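# Zip the suitcase closed along its near side

## Task

Close the suitcase's zipper along the edge nearest the robot, and leave the suitcase resting flat with the same face up as at the start. The zipper must stay closed with nothing from the robot holding it. Then open the grippers and pull them away from the suitcase.

## Robot and tools

Robot: two 6-joint arms, left_arm and right_arm, each ending in a two-finger parallel gripper with a wrist camera. Base poses in the scene frame: left_arm at (+0.047, +0.334, 0) m, quat_wxyz (+0.997, 0, 0, -0.073); right_arm at (+0.022, -0.322, 0) m, quat_wxyz (+0.995, 0, 0, -0.096). Joint ranges in rad, base to hand: waist -2.618..3.054, shoulder 0..3.142, elbow 0..3.142, wrist pitch -1.571..1.571, wrist yaw -1.571..1.571, wrist roll -2.094..2.094. The elbow never fully straightens.

Frames: one shared scene frame. Origin sits on the table surface midway between the arms; +z is up, +x points away from the robot across the table, and left_arm is on the +y side. The arm names are labels, not image sides. In a gripper's own frame the fingers extend along +z and close along y. end_effector_position is the midpoint between the pads, roughly 1 cm behind the fingertips. Reported hand positions may be slightly wrong, more so when reaching far.

execute_actions(actions): actions is a list of actions run in sequence; an empty list just reports state and images. Each action is a list of 1 to 15 rows, one row per 1/30 s step; if fewer than 15 rows, the last row repeats to fill 15 steps (0.5 s per action). A row is 16 numbers covering both arms even if only one moves: left x, y, z, qw, qx, qy, qz, opening, then the same 8 for right. x, y, z are an absolute target in metres and the quaternion an absolute orientation (w first), both in the scene frame. opening runs from -1 (closed) to +1 (fully open, 0.093 m gap). If any target lies more than 0.6 m from its gripper's current position along any of that gripper's axes, that action is rejected for both arms; if the first action fails this against the last reported state, or anything is malformed, the whole call does nothing. Each step, the command is clipped to at most 70 mm and 16 degrees from the measured pose, so far targets need several actions; after an action the arm only finishes the last clipped step. Joint friction can leave the hand up to about 31 mm short, and tiny commands may not move it at all. When position and orientation conflict, position wins. To hold orientation, repeat one fixed quaternion in every row instead of copying the reported, drifting one. An idle arm should be sent its full last-reported pose and desired opening in every call.

move(target, speed, blocking): target is one 16-number row as above (absolute poses plus openings). Both grippers travel straight lines toward their poses and finish together, lasting 0.5 to 10 s; anything longer is cut at 10 s short of target. speed is each path's top speed in m/s, 0.002 to 0.5, default 0.25; rotation is capped at twice that in rad/s, the shorter way round. Paths ignore obstacles and the other arm; hands lag, wander and can exceed speed near full reach. Openings are applied at the start. The move finishes when everything is at rest, or 5 s after path end. Its result adds a move: line with the ending (done, off_target, moving, held, fault), the limits that acted (paced = pose clipped; held = a check blocked steps, after which the arm may jump fast), and each hand's distance from its pose. If only one arm is named, the other finished normally. blocking=false returns after 0.5 s while motion continues; call wait or stop before any new action or move.

wait(seconds): 0 to 10; arms keep their last command; ends early if a running move finishes. stop(): brakes a running move, needing some distance, more when fast; the fingers continue. zoom_image(camera, region): region is [x0, y0, x1, y1] in pixels of that camera's latest image, at most 504 by 504. Cameras, all 504x504, in result order: cam_head_left, cam_head_right, cam_high, cam_left_wrist, cam_right_wrist (approximate pinhole intrinsics are available, e.g. focal lengths about 264, 268, 280, 416, 405 px). read_manual(section): returns only the URDF licence texts. finished_scene(scene): pass the current scene's number; it ends the scene for good after the last command is held and reports success. Replying without any tool call ends the session.

Result lines: the state line 'left_arm: ... | right_arm: ...' shows each hand's position and quaternion. 'Hand target' lines show where the controller is now steering each hand. 'pose unreachable' means a clearance check altered or blocked that arm's command. grip_measured is the finger motor on the opening scale; pads touch near -0.94 and each mm of object width adds about 0.0208, with a fixed per-gripper bias up to 0.02. Fingers stop on contact while the motor keeps moving, so grip_measured barely reveals contact; commanding further below the object's width squeezes harder, up to roughly 50 to 62 N per pad (less on thin parts, with a brief spike at first touch). Keep sending the same closing number to keep a grip. Joint positions end with the finger gap in metres, which bottoms at zero. FAULT lines report arm stops; MOTOR HOT appears at 75 °C, 90 °C halts that arm for 10 s, and at 100 °C the arm goes limp and drops.

While you compose a reply the simulation keeps running with the last command held. Avoid: pushing anything off the table (fails the task), arms striking or squeezing each other, fast impacts, slams, drops and slips, and aiming far past a contact point, since faster and deeper targets push harder. Finish by opening both grippers and retracting them from the suitcase.

Each tool is called by a JSON object that holds its "method" and its "body", one argument or row to a line.

## Session

{"method": "execute_actions", "body": {
  "actions": []
}}

Scene clock: 0.00 s.
left_arm: end_effector_position=(+0.1863, -0.0282, +0.3392) grip_measured=+0.996 end_effector_quat_wxyz=(+0.504, +0.671, +0.265, -0.475) | right_arm: end_effector_position=(+0.1303, -0.7439, +0.3055) grip_measured=+1.000 end_effector_quat_wxyz=(-0.155, +0.418, +0.624, -0.642)
Joint positions: left_arm=[-0.651  1.352  1.041  0.211  1.151  0.53   0.093] | right_arm=[-0.735  1.834  1.66  -0.73   1.409 -0.319  0.093]
Joint velocities: left_arm=[-0.002  0.002  0.002  0.022 -0.022 -0.007  0.   ] | right_arm=[ 0.007  0.022  0.007 -0.007 -0.051 -0.007  0.   ]
Hand target (left_arm): +0.186, -0.028, +0.339; +0.504, +0.671, +0.265, -0.475
Hand target (right_arm): +0.130, -0.744, +0.305; -0.155, +0.418, +0.624, -0.642

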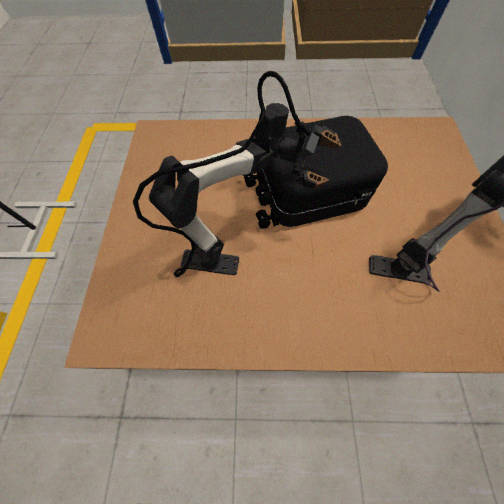

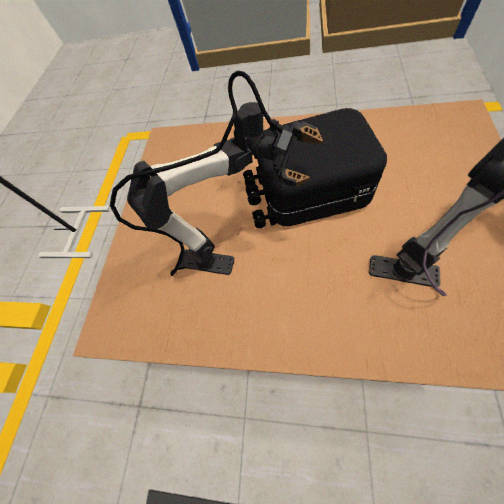

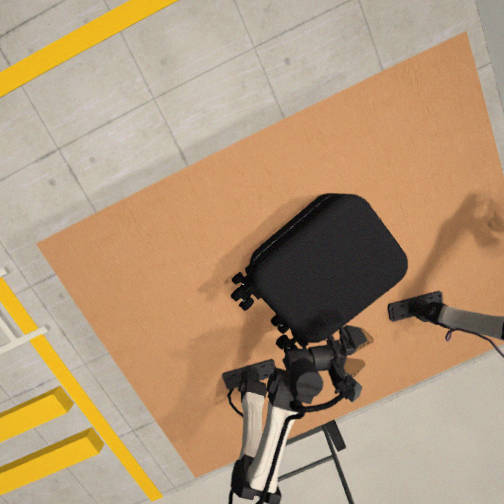

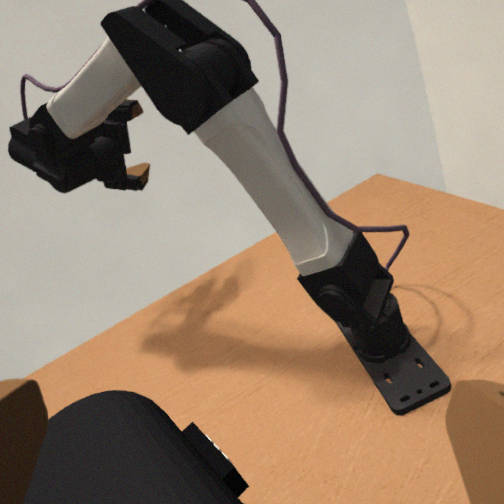

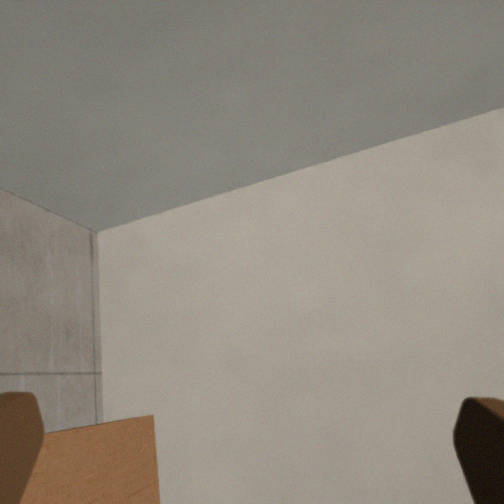

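{"method": "zoom_image", "body": {
  "camera": "cam_head_right",
  "region": [230, 100, 410, 240]
}}

{"method": "zoom_image", "body": {
  "camera": "cam_head_left",
  "region": [240, 150, 400, 240]
}}

Region (230, 100, 410, 240) of cam_head_right's 504x504 image, scaled by 2.800, with more detail than that image has.

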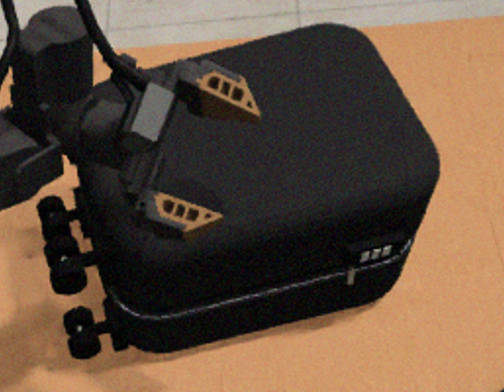

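Region (240, 150, 400, 240) of cam_head_left's 504x504 image, scaled by 3.150, with more detail than that image has; it fills the top 284 rows of this view, and the rest is white.

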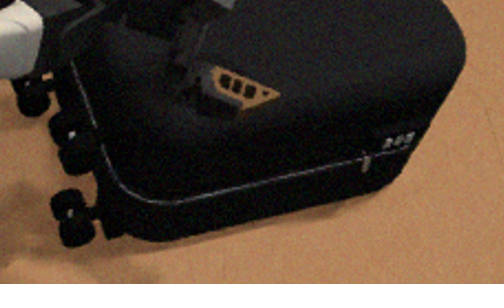

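{"method": "move", "body": {
  "target": [0.07,-0.09,0.33,0.674,0.213,0.674,-0.213,1, 0.1303,-0.7439,0.3055,-0.155,0.418,0.624,-0.642,1],
  "speed": 0.3
}}

{"method": "move", "body": {
  "target": [0.07,-0.09,0.17,0.674,0.213,0.674,-0.213,1, 0.1303,-0.7439,0.3055,-0.155,0.418,0.624,-0.642,1]
}}

Scene clock: 20.27 s.
left_arm: end_effector_position=(+0.0751, -0.0889, +0.3303) grip_measured=+0.996 end_effector_quat_wxyz=(+0.667, +0.218, +0.680, -0.214) | right_arm: end_effector_position=(+0.1302, -0.7439, +0.3054) grip_measured=+1.000 end_effector_quat_wxyz=(-0.155, +0.418, +0.624, -0.642)
Joint positions: left_arm=[-1.749  1.57   1.174  0.328 -1.273 -0.065  0.093] | right_arm=[-0.735  1.834  1.66  -0.731  1.409 -0.319  0.093]
Joint velocities: left_arm=[-0.022 -0.007  0.012 -0.081  0.051 -0.007 -0.001] | right_arm=[ 0.012 -0.002  0.007 -0.051 -0.051  0.007  0.   ]
Hand target (left_arm): +0.073, -0.091, +0.330; +0.666, +0.214, +0.682, -0.212
Hand target (right_arm): +0.130, -0.744, +0.306; -0.155, +0.418, +0.624, -0.642
Off the commanded pose (left_arm): 0.005 m, 1 deg.
Off the commanded pose (right_arm): 0.000 m, 0 deg.
move: done

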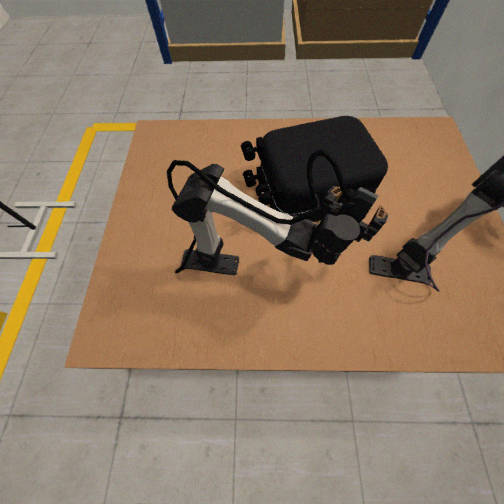

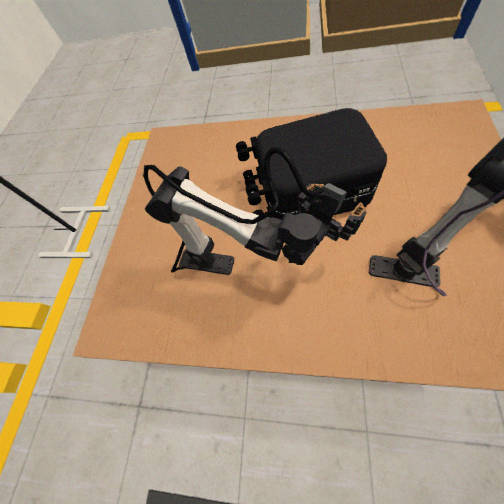

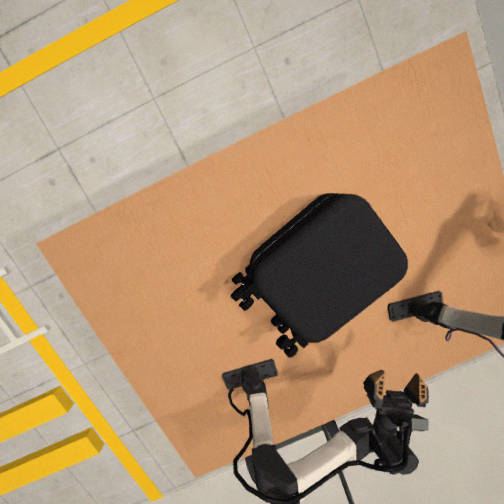

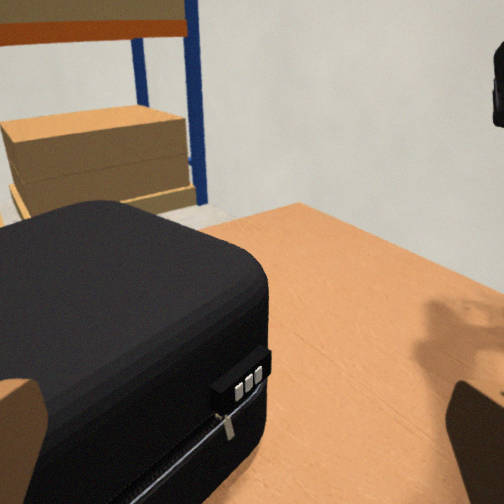

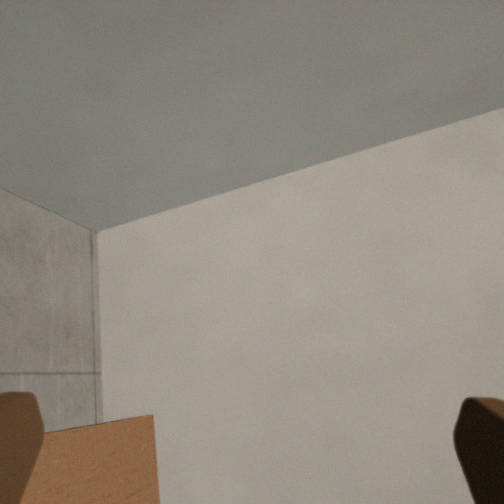

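Scene clock: 22.00 s.
left_arm: end_effector_position=(+0.0699, -0.0974, +0.1803) grip_measured=+0.996 end_effector_quat_wxyz=(+0.672, +0.200, +0.676, -0.226) | right_arm: end_effector_position=(+0.1302, -0.7439, +0.3054) grip_measured=+1.000 end_effector_quat_wxyz=(-0.155, +0.418, +0.624, -0.642)
Joint positions: left_arm=[-1.756  1.911  0.849  1.085 -1.289 -0.015  0.093] | right_arm=[-0.735  1.834  1.66  -0.731  1.409 -0.319  0.093]
Joint velocities: left_arm=[-0.002 -0.002  0.007  0.051 -0.066 -0.007  0.001] | right_arm=[ 0.002 -0.002  0.007 -0.022 -0.051  0.007  0.   ]
Hand target (left_arm): +0.069, -0.094, +0.169; +0.674, +0.213, +0.674, -0.213
Hand target (right_arm): +0.130, -0.744, +0.306; -0.155, +0.418, +0.624, -0.642
Off the commanded pose (left_arm): 0.013 m, 2 deg.
Off the commanded pose (right_arm): 0.000 m, 0 deg.
move: off_target (left_arm)

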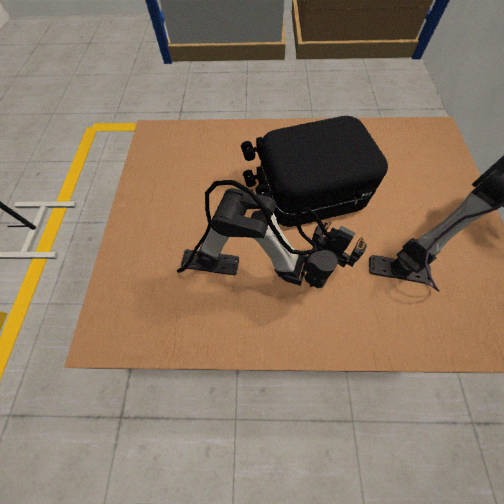

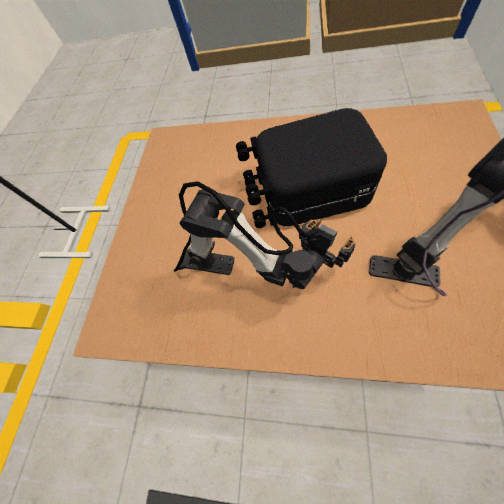

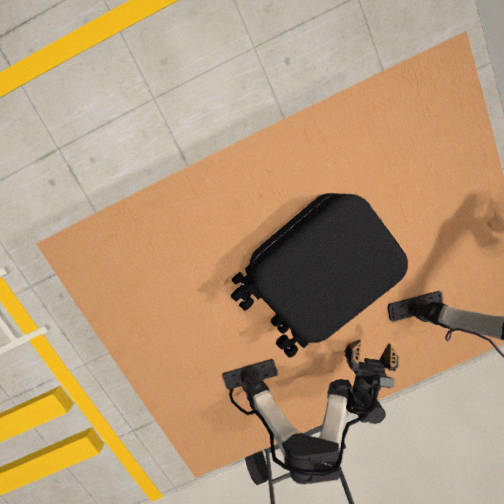

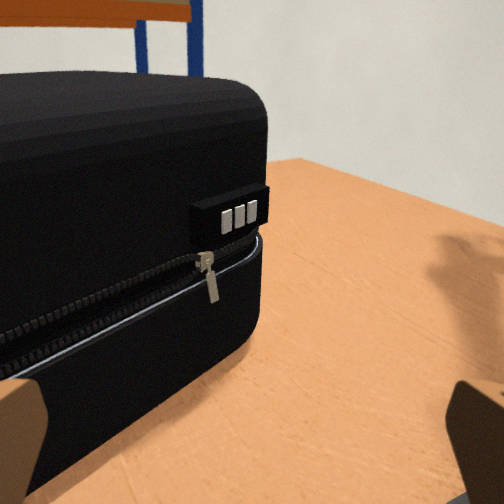

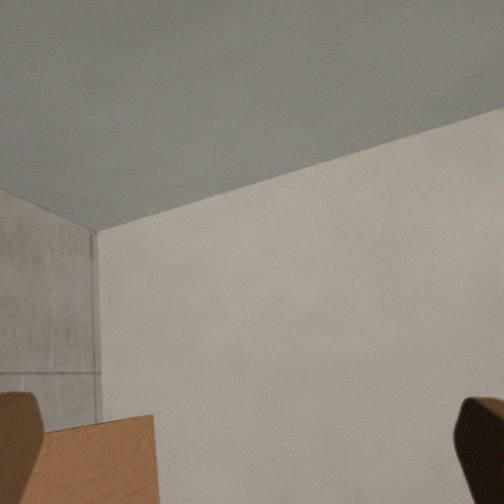

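{"method": "zoom_image", "body": {
  "camera": "cam_left_wrist",
  "region": [130, 180, 290, 340]
}}

Region (130, 180, 290, 340) of cam_left_wrist's 504x504 image, scaled by 3.150, with more detail than that image has.

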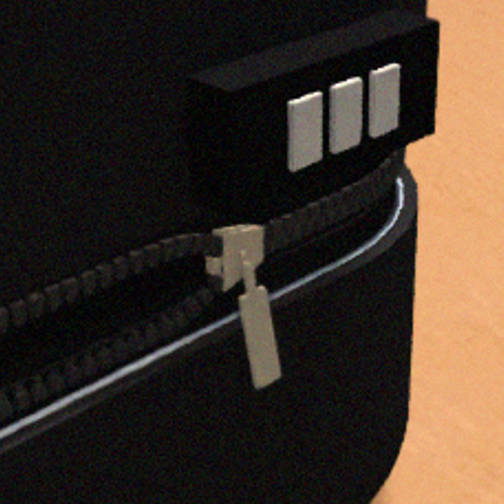

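{"method": "move", "body": {
  "target": [0.12,0.02,0.32,0.232,0.431,0.865,-0.115,-1, 0.33,-0.48,0.33,0.519,0.218,0.815,-0.139,0.0],
  "speed": 0.35
}}

{"method": "move", "body": {
  "target": [0.30,0.03,0.29,0.232,0.431,0.865,-0.115,-1, 0.26,-0.2,0.33,0.533,-0.103,0.837,0.0655,0.0],
  "speed": 0.3
}}

Scene clock: 47.43 s.
left_arm: end_effector_position=(+0.1196, +0.0285, +0.3194) grip_measured=-0.996 end_effector_quat_wxyz=(+0.238, +0.427, +0.864, -0.123) | right_arm: end_effector_position=(+0.3336, -0.4909, +0.3249) grip_measured=+0.002 end_effector_quat_wxyz=(+0.515, +0.214, +0.816, -0.152)
Joint positions: left_arm=[-1.337  1.501  1.911 -1.505 -0.272 -0.498  0.   ] | right_arm=[-0.268  1.084  1.169 -0.522  0.075  0.004  0.045]
Joint velocities: left_arm=[ 0.017 -0.002 -0.007  0.007  0.007 -0.007  0.   ] | right_arm=[-0.007  0.012 -0.012 -0.066  0.007  0.022  0.   ]
Hand target (left_arm): +0.120, +0.027, +0.318; +0.232, +0.431, +0.864, -0.120
Hand target (right_arm): +0.332, -0.486, +0.326; +0.525, +0.212, +0.811, -0.147
Off the commanded pose (left_arm): 0.009 m, 1 deg.
Off the commanded pose (right_arm): 0.013 m, 2 deg.
move: off_target (right_arm)

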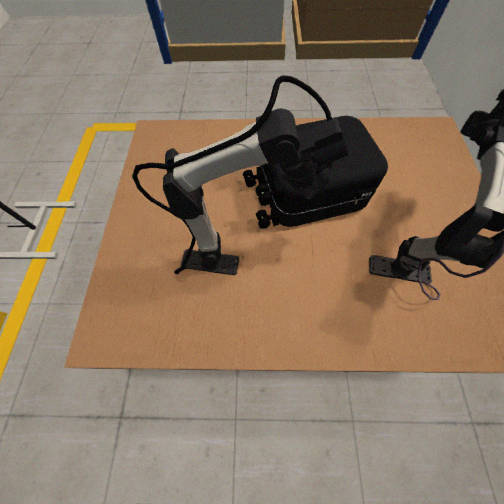

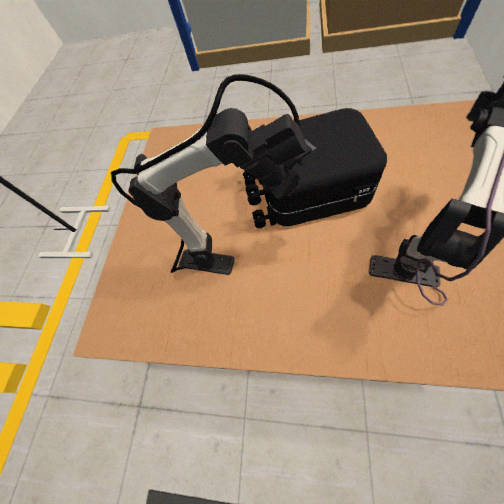

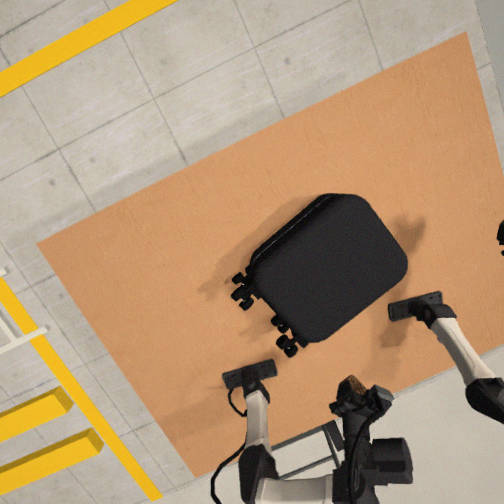

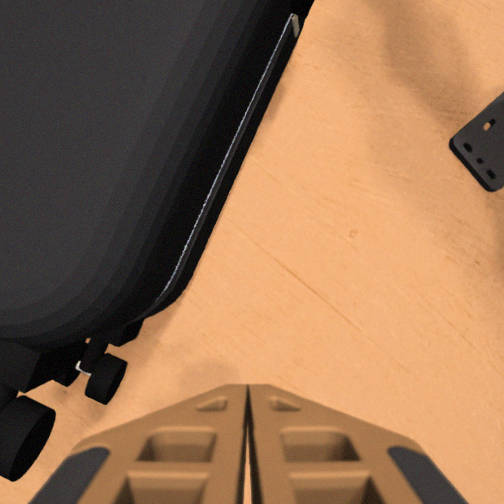

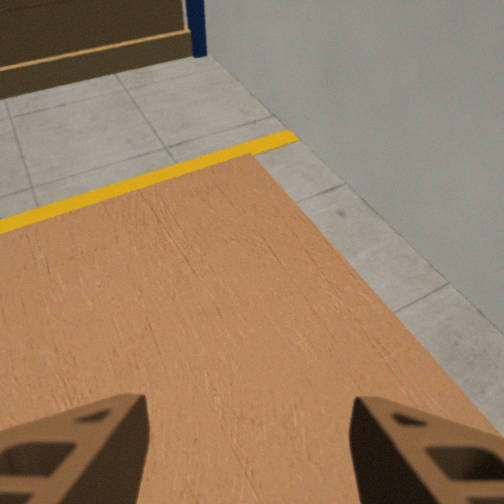

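Scene clock: 49.37 s.
left_arm: end_effector_position=(+0.2953, +0.0304, +0.2910) grip_measured=-0.996 end_effector_quat_wxyz=(+0.236, +0.427, +0.866, -0.109) | right_arm: end_effector_position=(+0.2623, -0.2066, +0.3374) grip_measured=+0.002 end_effector_quat_wxyz=(+0.550, -0.102, +0.826, +0.071)
Joint positions: left_arm=[-0.738  1.69   1.968 -1.324  0.003  0.032  0.   ] | right_arm=[ 0.896  0.798  1.104 -0.741  0.415  0.191  0.045]
Joint velocities: left_arm=[-0.002 -0.022 -0.012 -0.037 -0.022 -0.037  0.   ] | right_arm=[-0.017  0.002  0.012 -0.022 -0.081  0.007  0.   ]
Hand target (left_arm): +0.298, +0.027, +0.292; +0.237, +0.431, +0.863, -0.113
Hand target (right_arm): +0.266, -0.203, +0.329; +0.540, -0.103, +0.833, +0.065
Off the commanded pose (left_arm): 0.005 m, 1 deg.
Off the commanded pose (right_arm): 0.010 m, 2 deg.
move: done

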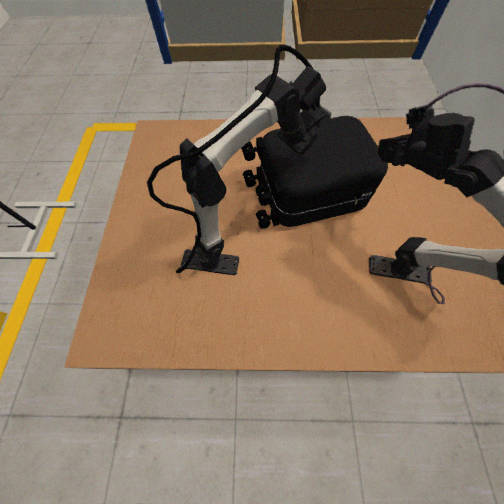

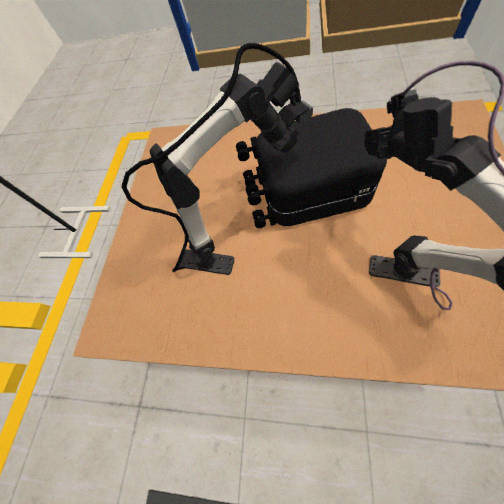

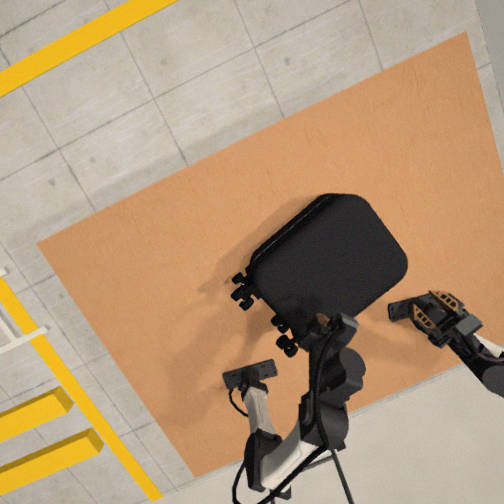

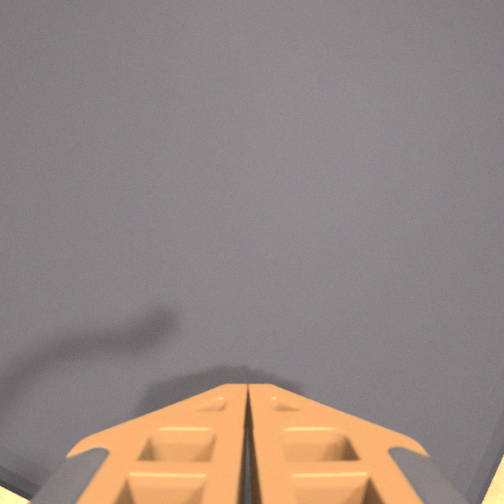

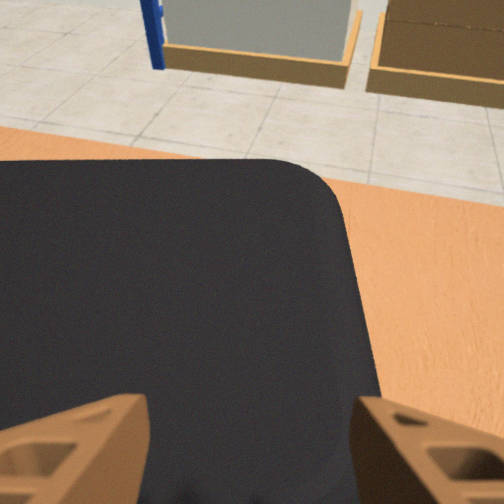

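{"method": "move", "body": {
  "target": [0.30,0.03,0.26,0.232,0.431,0.865,-0.115,-1, 0.18,-0.21,0.29,0.533,-0.103,0.837,0.0655,0.0],
  "speed": 0.2
}}

{"method": "move", "body": {
  "target": [0.30,0.03,0.225,0.232,0.431,0.865,-0.115,-1, 0.185,-0.207,0.125,0.533,-0.103,0.837,0.0655,0.0],
  "speed": 0.15
}}

Scene clock: 53.83 s.
left_arm: end_effector_position=(+0.3014, +0.0261, +0.2598) grip_measured=-0.996 end_effector_quat_wxyz=(+0.231, +0.429, +0.866, -0.111) | right_arm: end_effector_position=(+0.1817, -0.2118, +0.2886) grip_measured=+0.002 end_effector_quat_wxyz=(+0.534, -0.103, +0.836, +0.073)
Joint positions: left_arm=[-0.727  1.667  1.809 -1.196  0.017  0.042  0.   ] | right_arm=[ 1.591  0.661  1.002 -1.177  0.971  0.752  0.045]
Joint velocities: left_arm=[ 0.002 -0.002 -0.002 -0.022 -0.007  0.066  0.   ] | right_arm=[-0.002  0.012  0.002  0.037  0.022  0.007  0.001]
Hand target (left_arm): +0.300, +0.029, +0.260; +0.232, +0.431, +0.865, -0.115
Hand target (right_arm): +0.182, -0.209, +0.290; +0.535, -0.104, +0.836, +0.068
Off the commanded pose (left_arm): 0.004 m, 1 deg.
Off the commanded pose (right_arm): 0.003 m, 1 deg.
move: done

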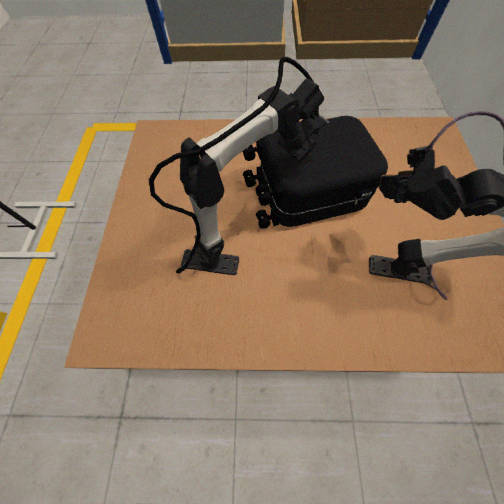

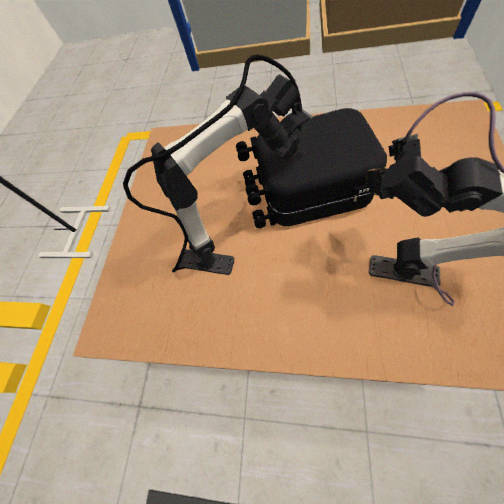

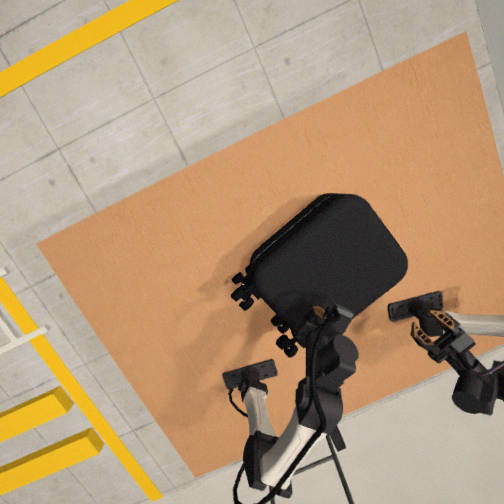

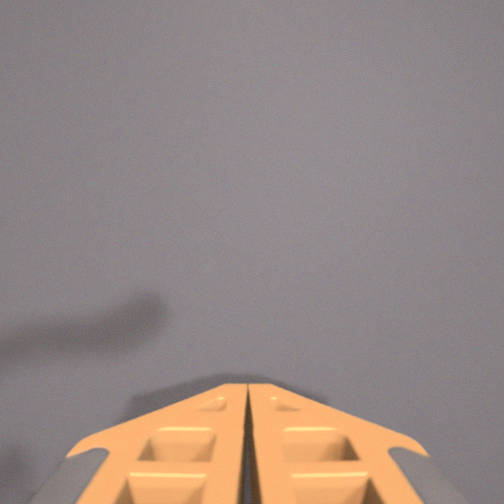

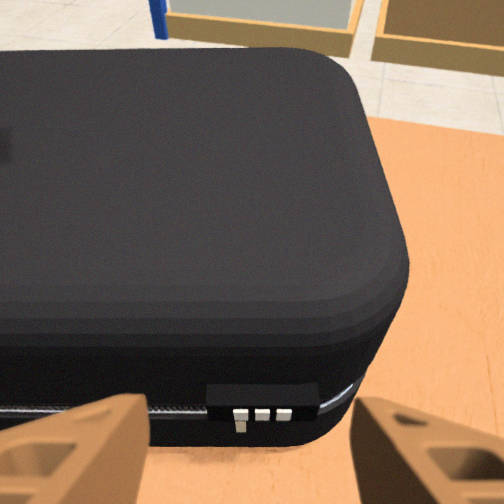

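Scene clock: 55.60 s.
left_arm: end_effector_position=(+0.3008, +0.0267, +0.2430) grip_measured=-0.996 end_effector_quat_wxyz=(+0.252, +0.426, +0.860, -0.120) | right_arm: end_effector_position=(+0.1844, -0.2044, +0.1289) grip_measured=+0.002 end_effector_quat_wxyz=(+0.531, -0.106, +0.838, +0.062)
Joint positions: left_arm=[-0.727  1.594  1.636 -1.048  0.018  0.042  0.   ] | right_arm=[ 1.579  0.454  0.322 -0.72   0.966  0.746  0.045]
Joint velocities: left_arm=[-0.002  0.007  0.007  0.037 -0.022  0.007  0.   ] | right_arm=[-0.022  0.007 -0.012  0.037 -0.022 -0.022  0.   ]
Hand target (left_arm): +0.300, +0.029, +0.225; +0.232, +0.431, +0.865, -0.115
Hand target (right_arm): +0.185, -0.206, +0.125; +0.533, -0.103, +0.837, +0.065
Off the commanded pose (left_arm): 0.018 m, 2 deg.
Off the commanded pose (right_arm): 0.005 m, 1 deg.
move: off_target (left_arm)

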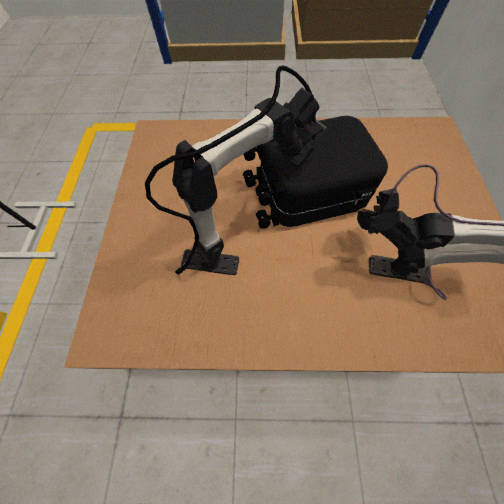

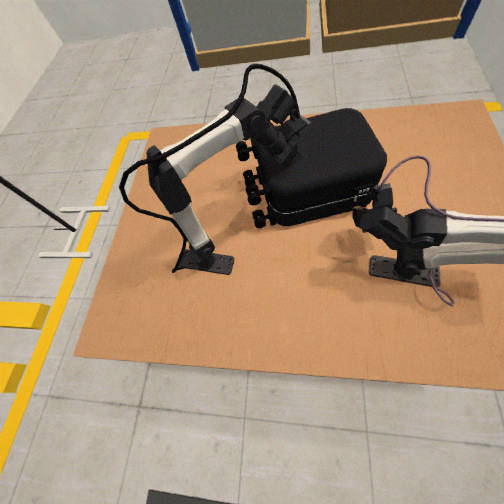

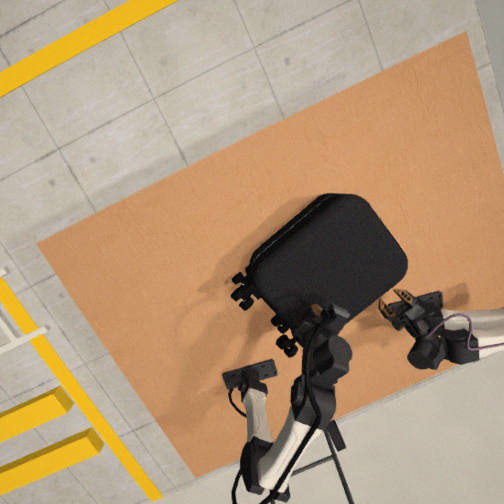

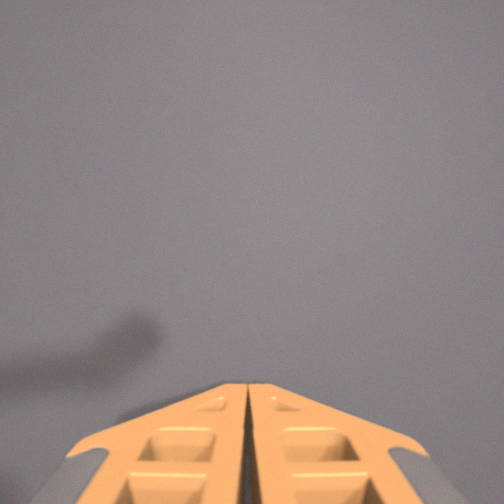

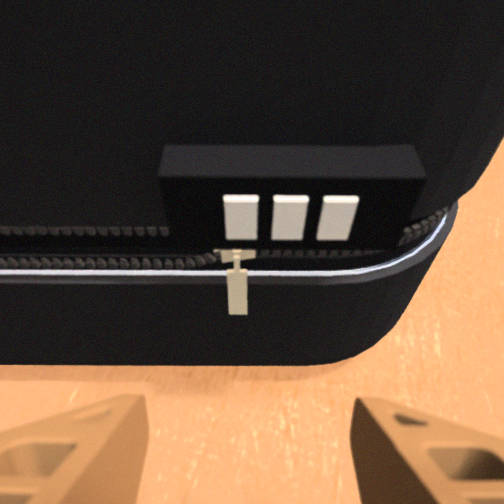

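{"method": "move", "body": {
  "target": [0.30,0.03,0.225,0.232,0.431,0.865,-0.115,-1, 0.217,-0.192,0.102,0.533,-0.103,0.837,0.0655,-0.2],
  "speed": 0.08
}}

Scene clock: 62.37 s.
left_arm: end_effector_position=(+0.3008, +0.0268, +0.2430) grip_measured=-0.996 end_effector_quat_wxyz=(+0.252, +0.426, +0.860, -0.121) | right_arm: end_effector_position=(+0.2155, -0.1915, +0.1130) grip_measured=-0.198 end_effector_quat_wxyz=(+0.539, -0.095, +0.834, +0.076)
Joint positions: left_arm=[-0.727  1.593  1.634 -1.045  0.018  0.042  0.   ] | right_arm=[ 1.306  0.51   0.195 -0.286  0.763  0.469  0.036]
Joint velocities: left_arm=[-0.002 -0.002 -0.012 -0.037  0.007 -0.022  0.   ] | right_arm=[-0.007 -0.012  0.002 -0.007 -0.081 -0.037 -0.   ]
Hand target (left_arm): +0.300, +0.030, +0.225; +0.232, +0.430, +0.865, -0.115
Hand target (right_arm): +0.216, -0.193, +0.102; +0.532, -0.103, +0.838, +0.064
Off the commanded pose (left_arm): 0.018 m, 3 deg.
Off the commanded pose (right_arm): 0.011 m, 2 deg.
move: off_target (left_arm, right_arm)

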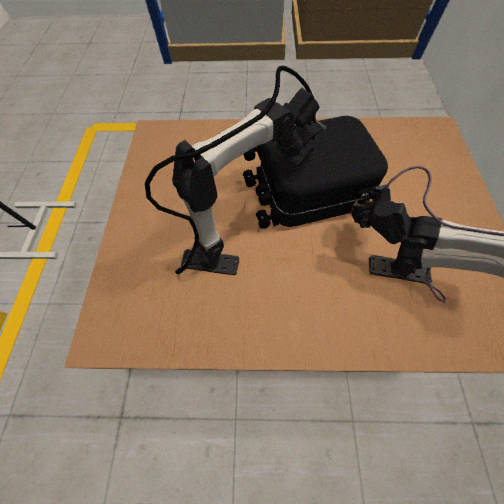

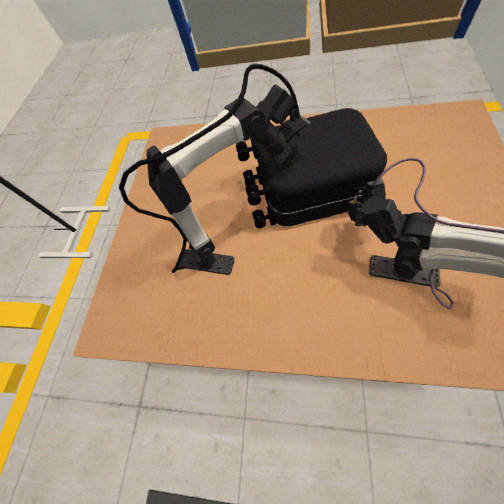

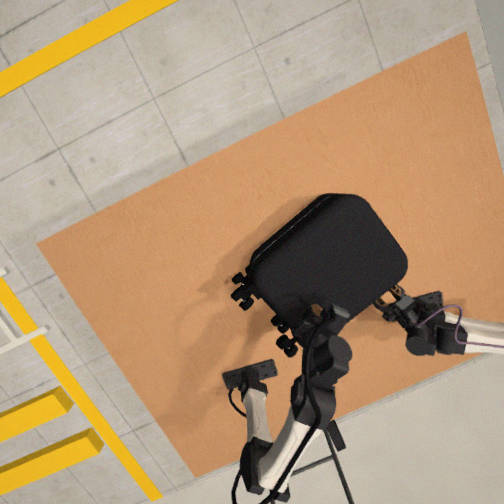

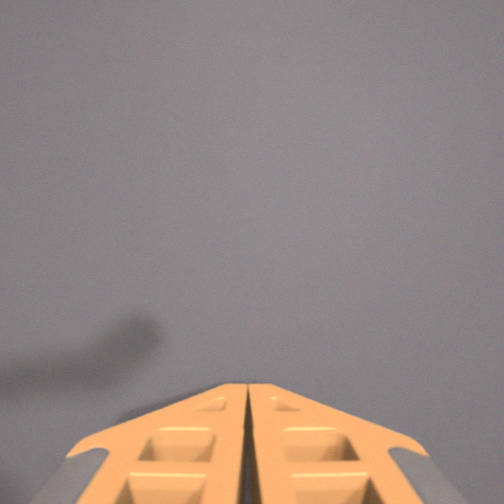

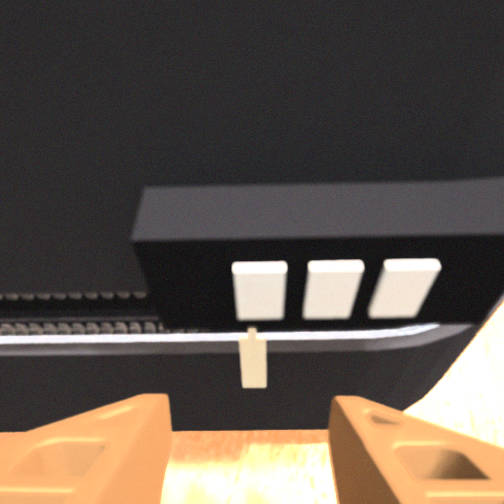

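{"method": "move", "body": {
  "target": [0.30,0.03,0.225,0.232,0.431,0.865,-0.115,-1, 0.224,-0.191,0.083,0.533,-0.103,0.837,0.0655,-0.3],
  "speed": 0.05
}}

Scene clock: 67.23 s.
left_arm: end_effector_position=(+0.3007, +0.0269, +0.2437) grip_measured=-0.996 end_effector_quat_wxyz=(+0.253, +0.426, +0.860, -0.121) | right_arm: end_effector_position=(+0.2233, -0.1887, +0.0941) grip_measured=-0.298 end_effector_quat_wxyz=(+0.539, -0.097, +0.833, +0.077)
Joint positions: left_arm=[-0.727  1.591  1.634 -1.045  0.018  0.042  0.   ] | right_arm=[ 1.251  0.584  0.117 -0.102  0.716  0.423  0.031]
Joint velocities: left_arm=[-0.017  0.007 -0.017  0.051  0.037 -0.022  0.   ] | right_arm=[ 0.002  0.017  0.007  0.022 -0.081  0.051 -0.001]
Hand target (left_arm): +0.300, +0.030, +0.225; +0.232, +0.430, +0.865, -0.115
Hand target (right_arm): +0.223, -0.192, +0.084; +0.533, -0.103, +0.837, +0.065
Off the commanded pose (left_arm): 0.019 m, 3 deg.
Off the commanded pose (right_arm): 0.011 m, 2 deg.
move: off_target (left_arm, right_arm)

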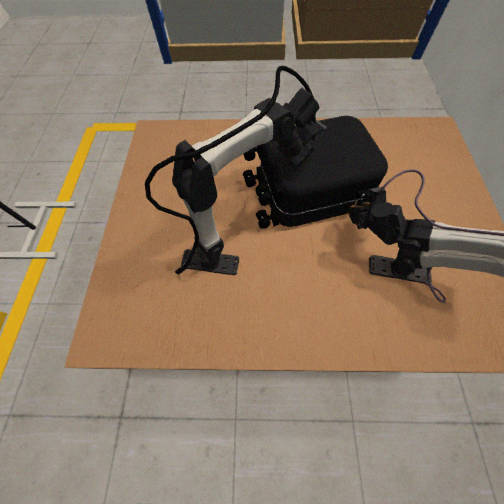

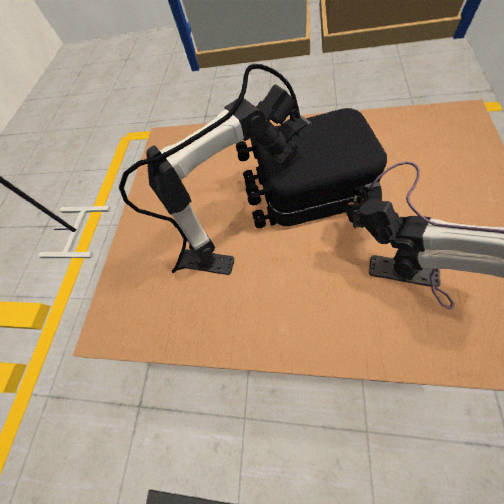

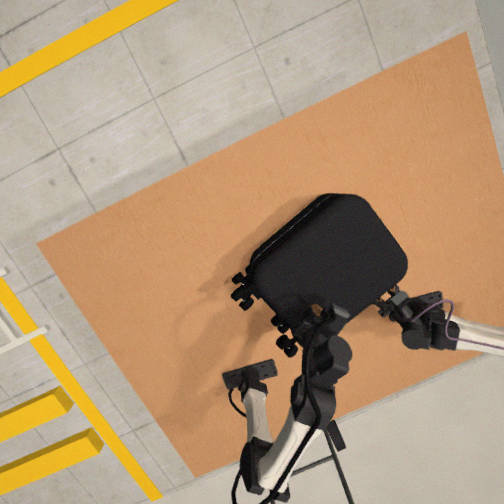

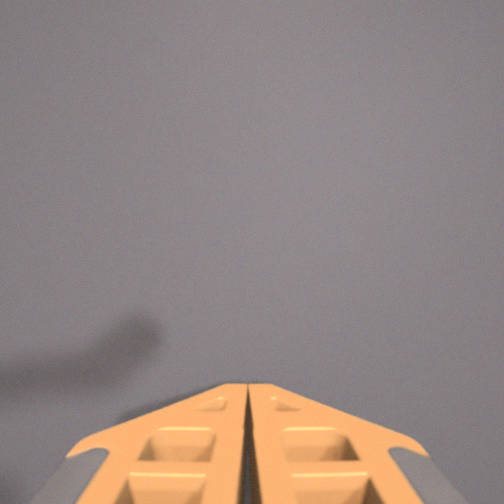

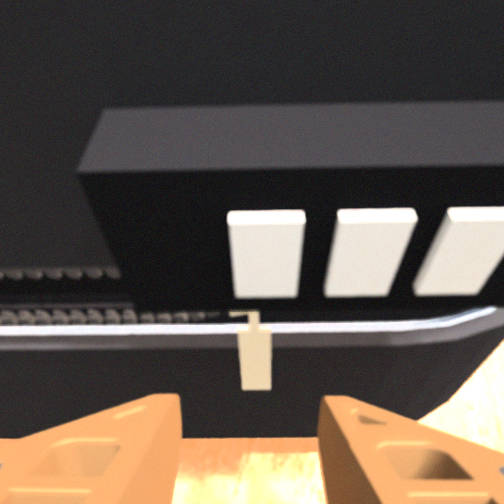

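{"method": "move", "body": {
  "target": [0.30,0.03,0.225,0.232,0.431,0.865,-0.115,-1, 0.242,-0.188,0.084,0.533,-0.103,0.837,0.0655,-0.3],
  "speed": 0.04
}}

Scene clock: 70.67 s.
left_arm: end_effector_position=(+0.3041, +0.0273, +0.2436) grip_measured=-0.996 end_effector_quat_wxyz=(+0.257, +0.423, +0.860, -0.121) | right_arm: end_effector_position=(+0.2408, -0.1916, +0.0911) grip_measured=-0.298 end_effector_quat_wxyz=(+0.538, -0.094, +0.836, +0.061)
Joint positions: left_arm=[-0.721  1.591  1.63  -1.033  0.017  0.043  0.   ] | right_arm=[1.135 0.696 0.117 0.036 0.641 0.347 0.031]
Joint velocities: left_arm=[-0.007 -0.007 -0.017 -0.007  0.022  0.022  0.   ] | right_arm=[-0.012  0.012 -0.002 -0.066 -0.081  0.022 -0.   ]
Hand target (left_arm): +0.300, +0.030, +0.226; +0.232, +0.430, +0.865, -0.115
Hand target (right_arm): +0.241, -0.189, +0.085; +0.533, -0.103, +0.838, +0.065
Off the commanded pose (left_arm): 0.019 m, 3 deg.
Off the commanded pose (right_arm): 0.008 m, 1 deg.
move: off_target (left_arm)

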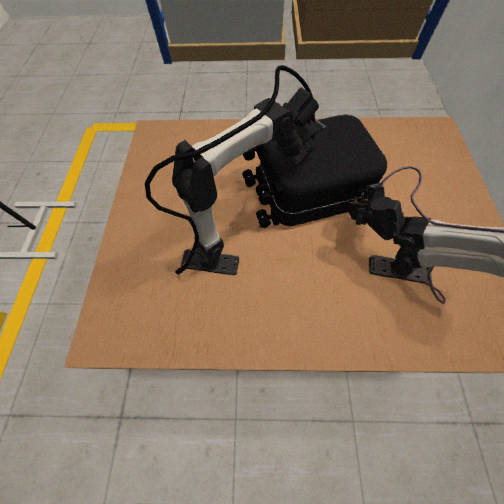

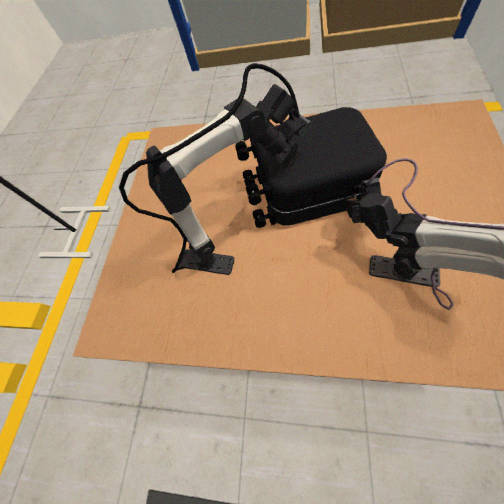

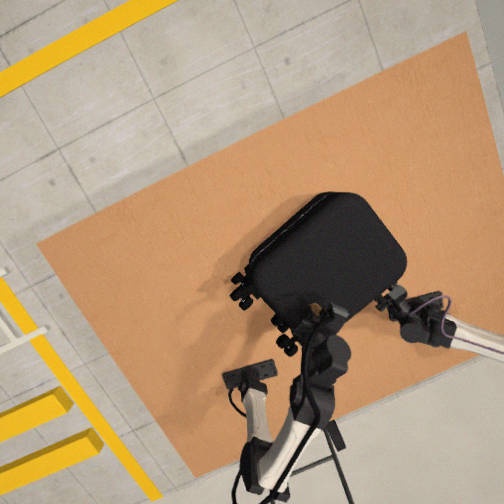

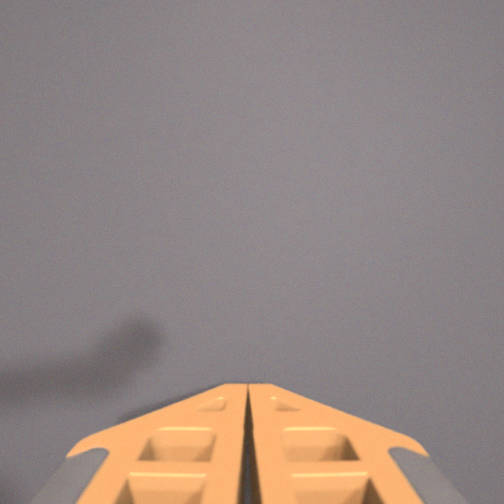

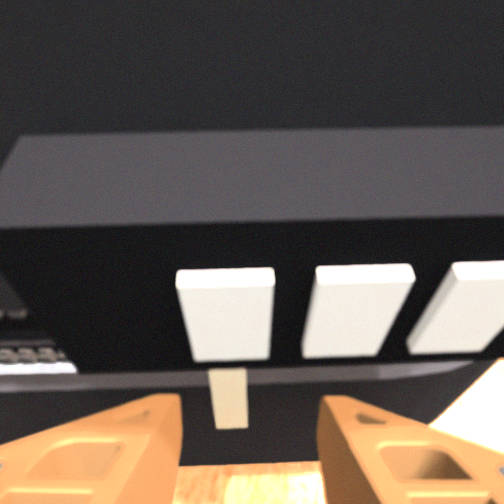

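{"method": "move", "body": {
  "target": [0.30,0.03,0.205,0.232,0.431,0.865,-0.115,-1, 0.240,-0.183,0.092,0.533,-0.103,0.837,0.0655,-0.3],
  "speed": 0.04
}}

Scene clock: 73.60 s.
left_arm: end_effector_position=(+0.3041, +0.0275, +0.2421) grip_measured=-0.996 end_effector_quat_wxyz=(+0.277, +0.420, +0.854, -0.129) | right_arm: end_effector_position=(+0.2386, -0.1892, +0.0873) grip_measured=-0.298 end_effector_quat_wxyz=(+0.533, -0.103, +0.838, +0.058)
Joint positions: left_arm=[-0.721  1.549  1.557 -0.958  0.016  0.043  0.   ] | right_arm=[1.15  0.714 0.117 0.034 0.645 0.347 0.031]
Joint velocities: left_arm=[ 0.017 -0.002 -0.007 -0.051 -0.007 -0.037  0.   ] | right_arm=[-0.007  0.012 -0.017  0.022 -0.007 -0.007 -0.   ]
Hand target (left_arm): +0.300, +0.031, +0.206; +0.231, +0.430, +0.865, -0.115
Hand target (right_arm): +0.240, -0.183, +0.092; +0.533, -0.103, +0.837, +0.066
Off the commanded pose (left_arm): 0.037 m, 6 deg.
Off the commanded pose (right_arm): 0.008 m, 1 deg.
move: off_target (left_arm)

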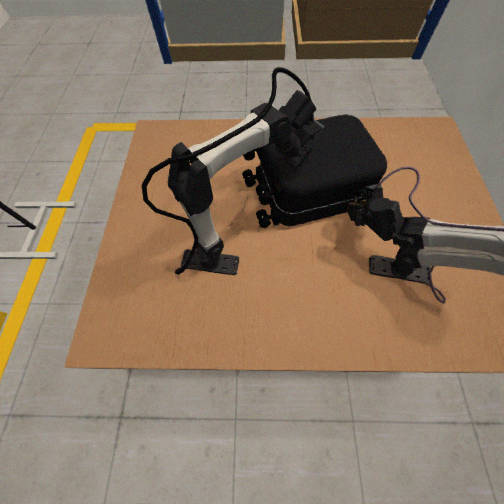

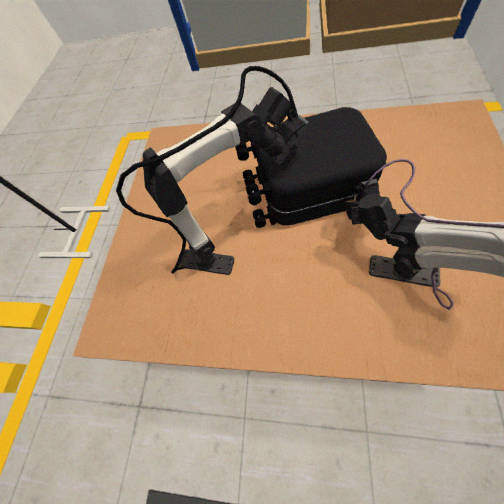

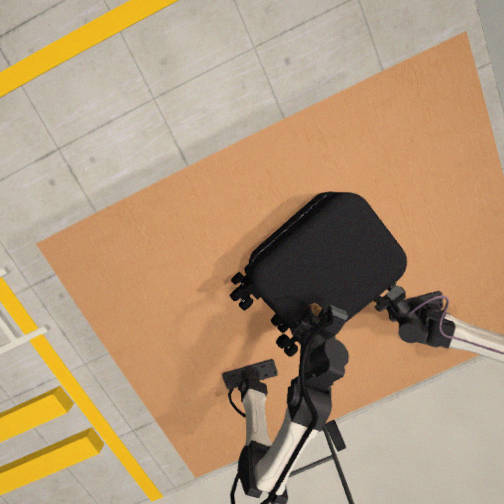

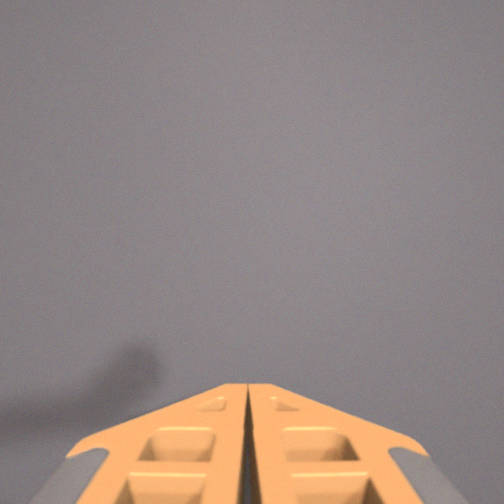

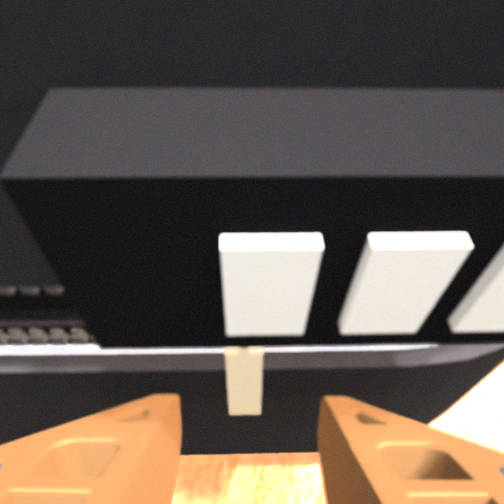

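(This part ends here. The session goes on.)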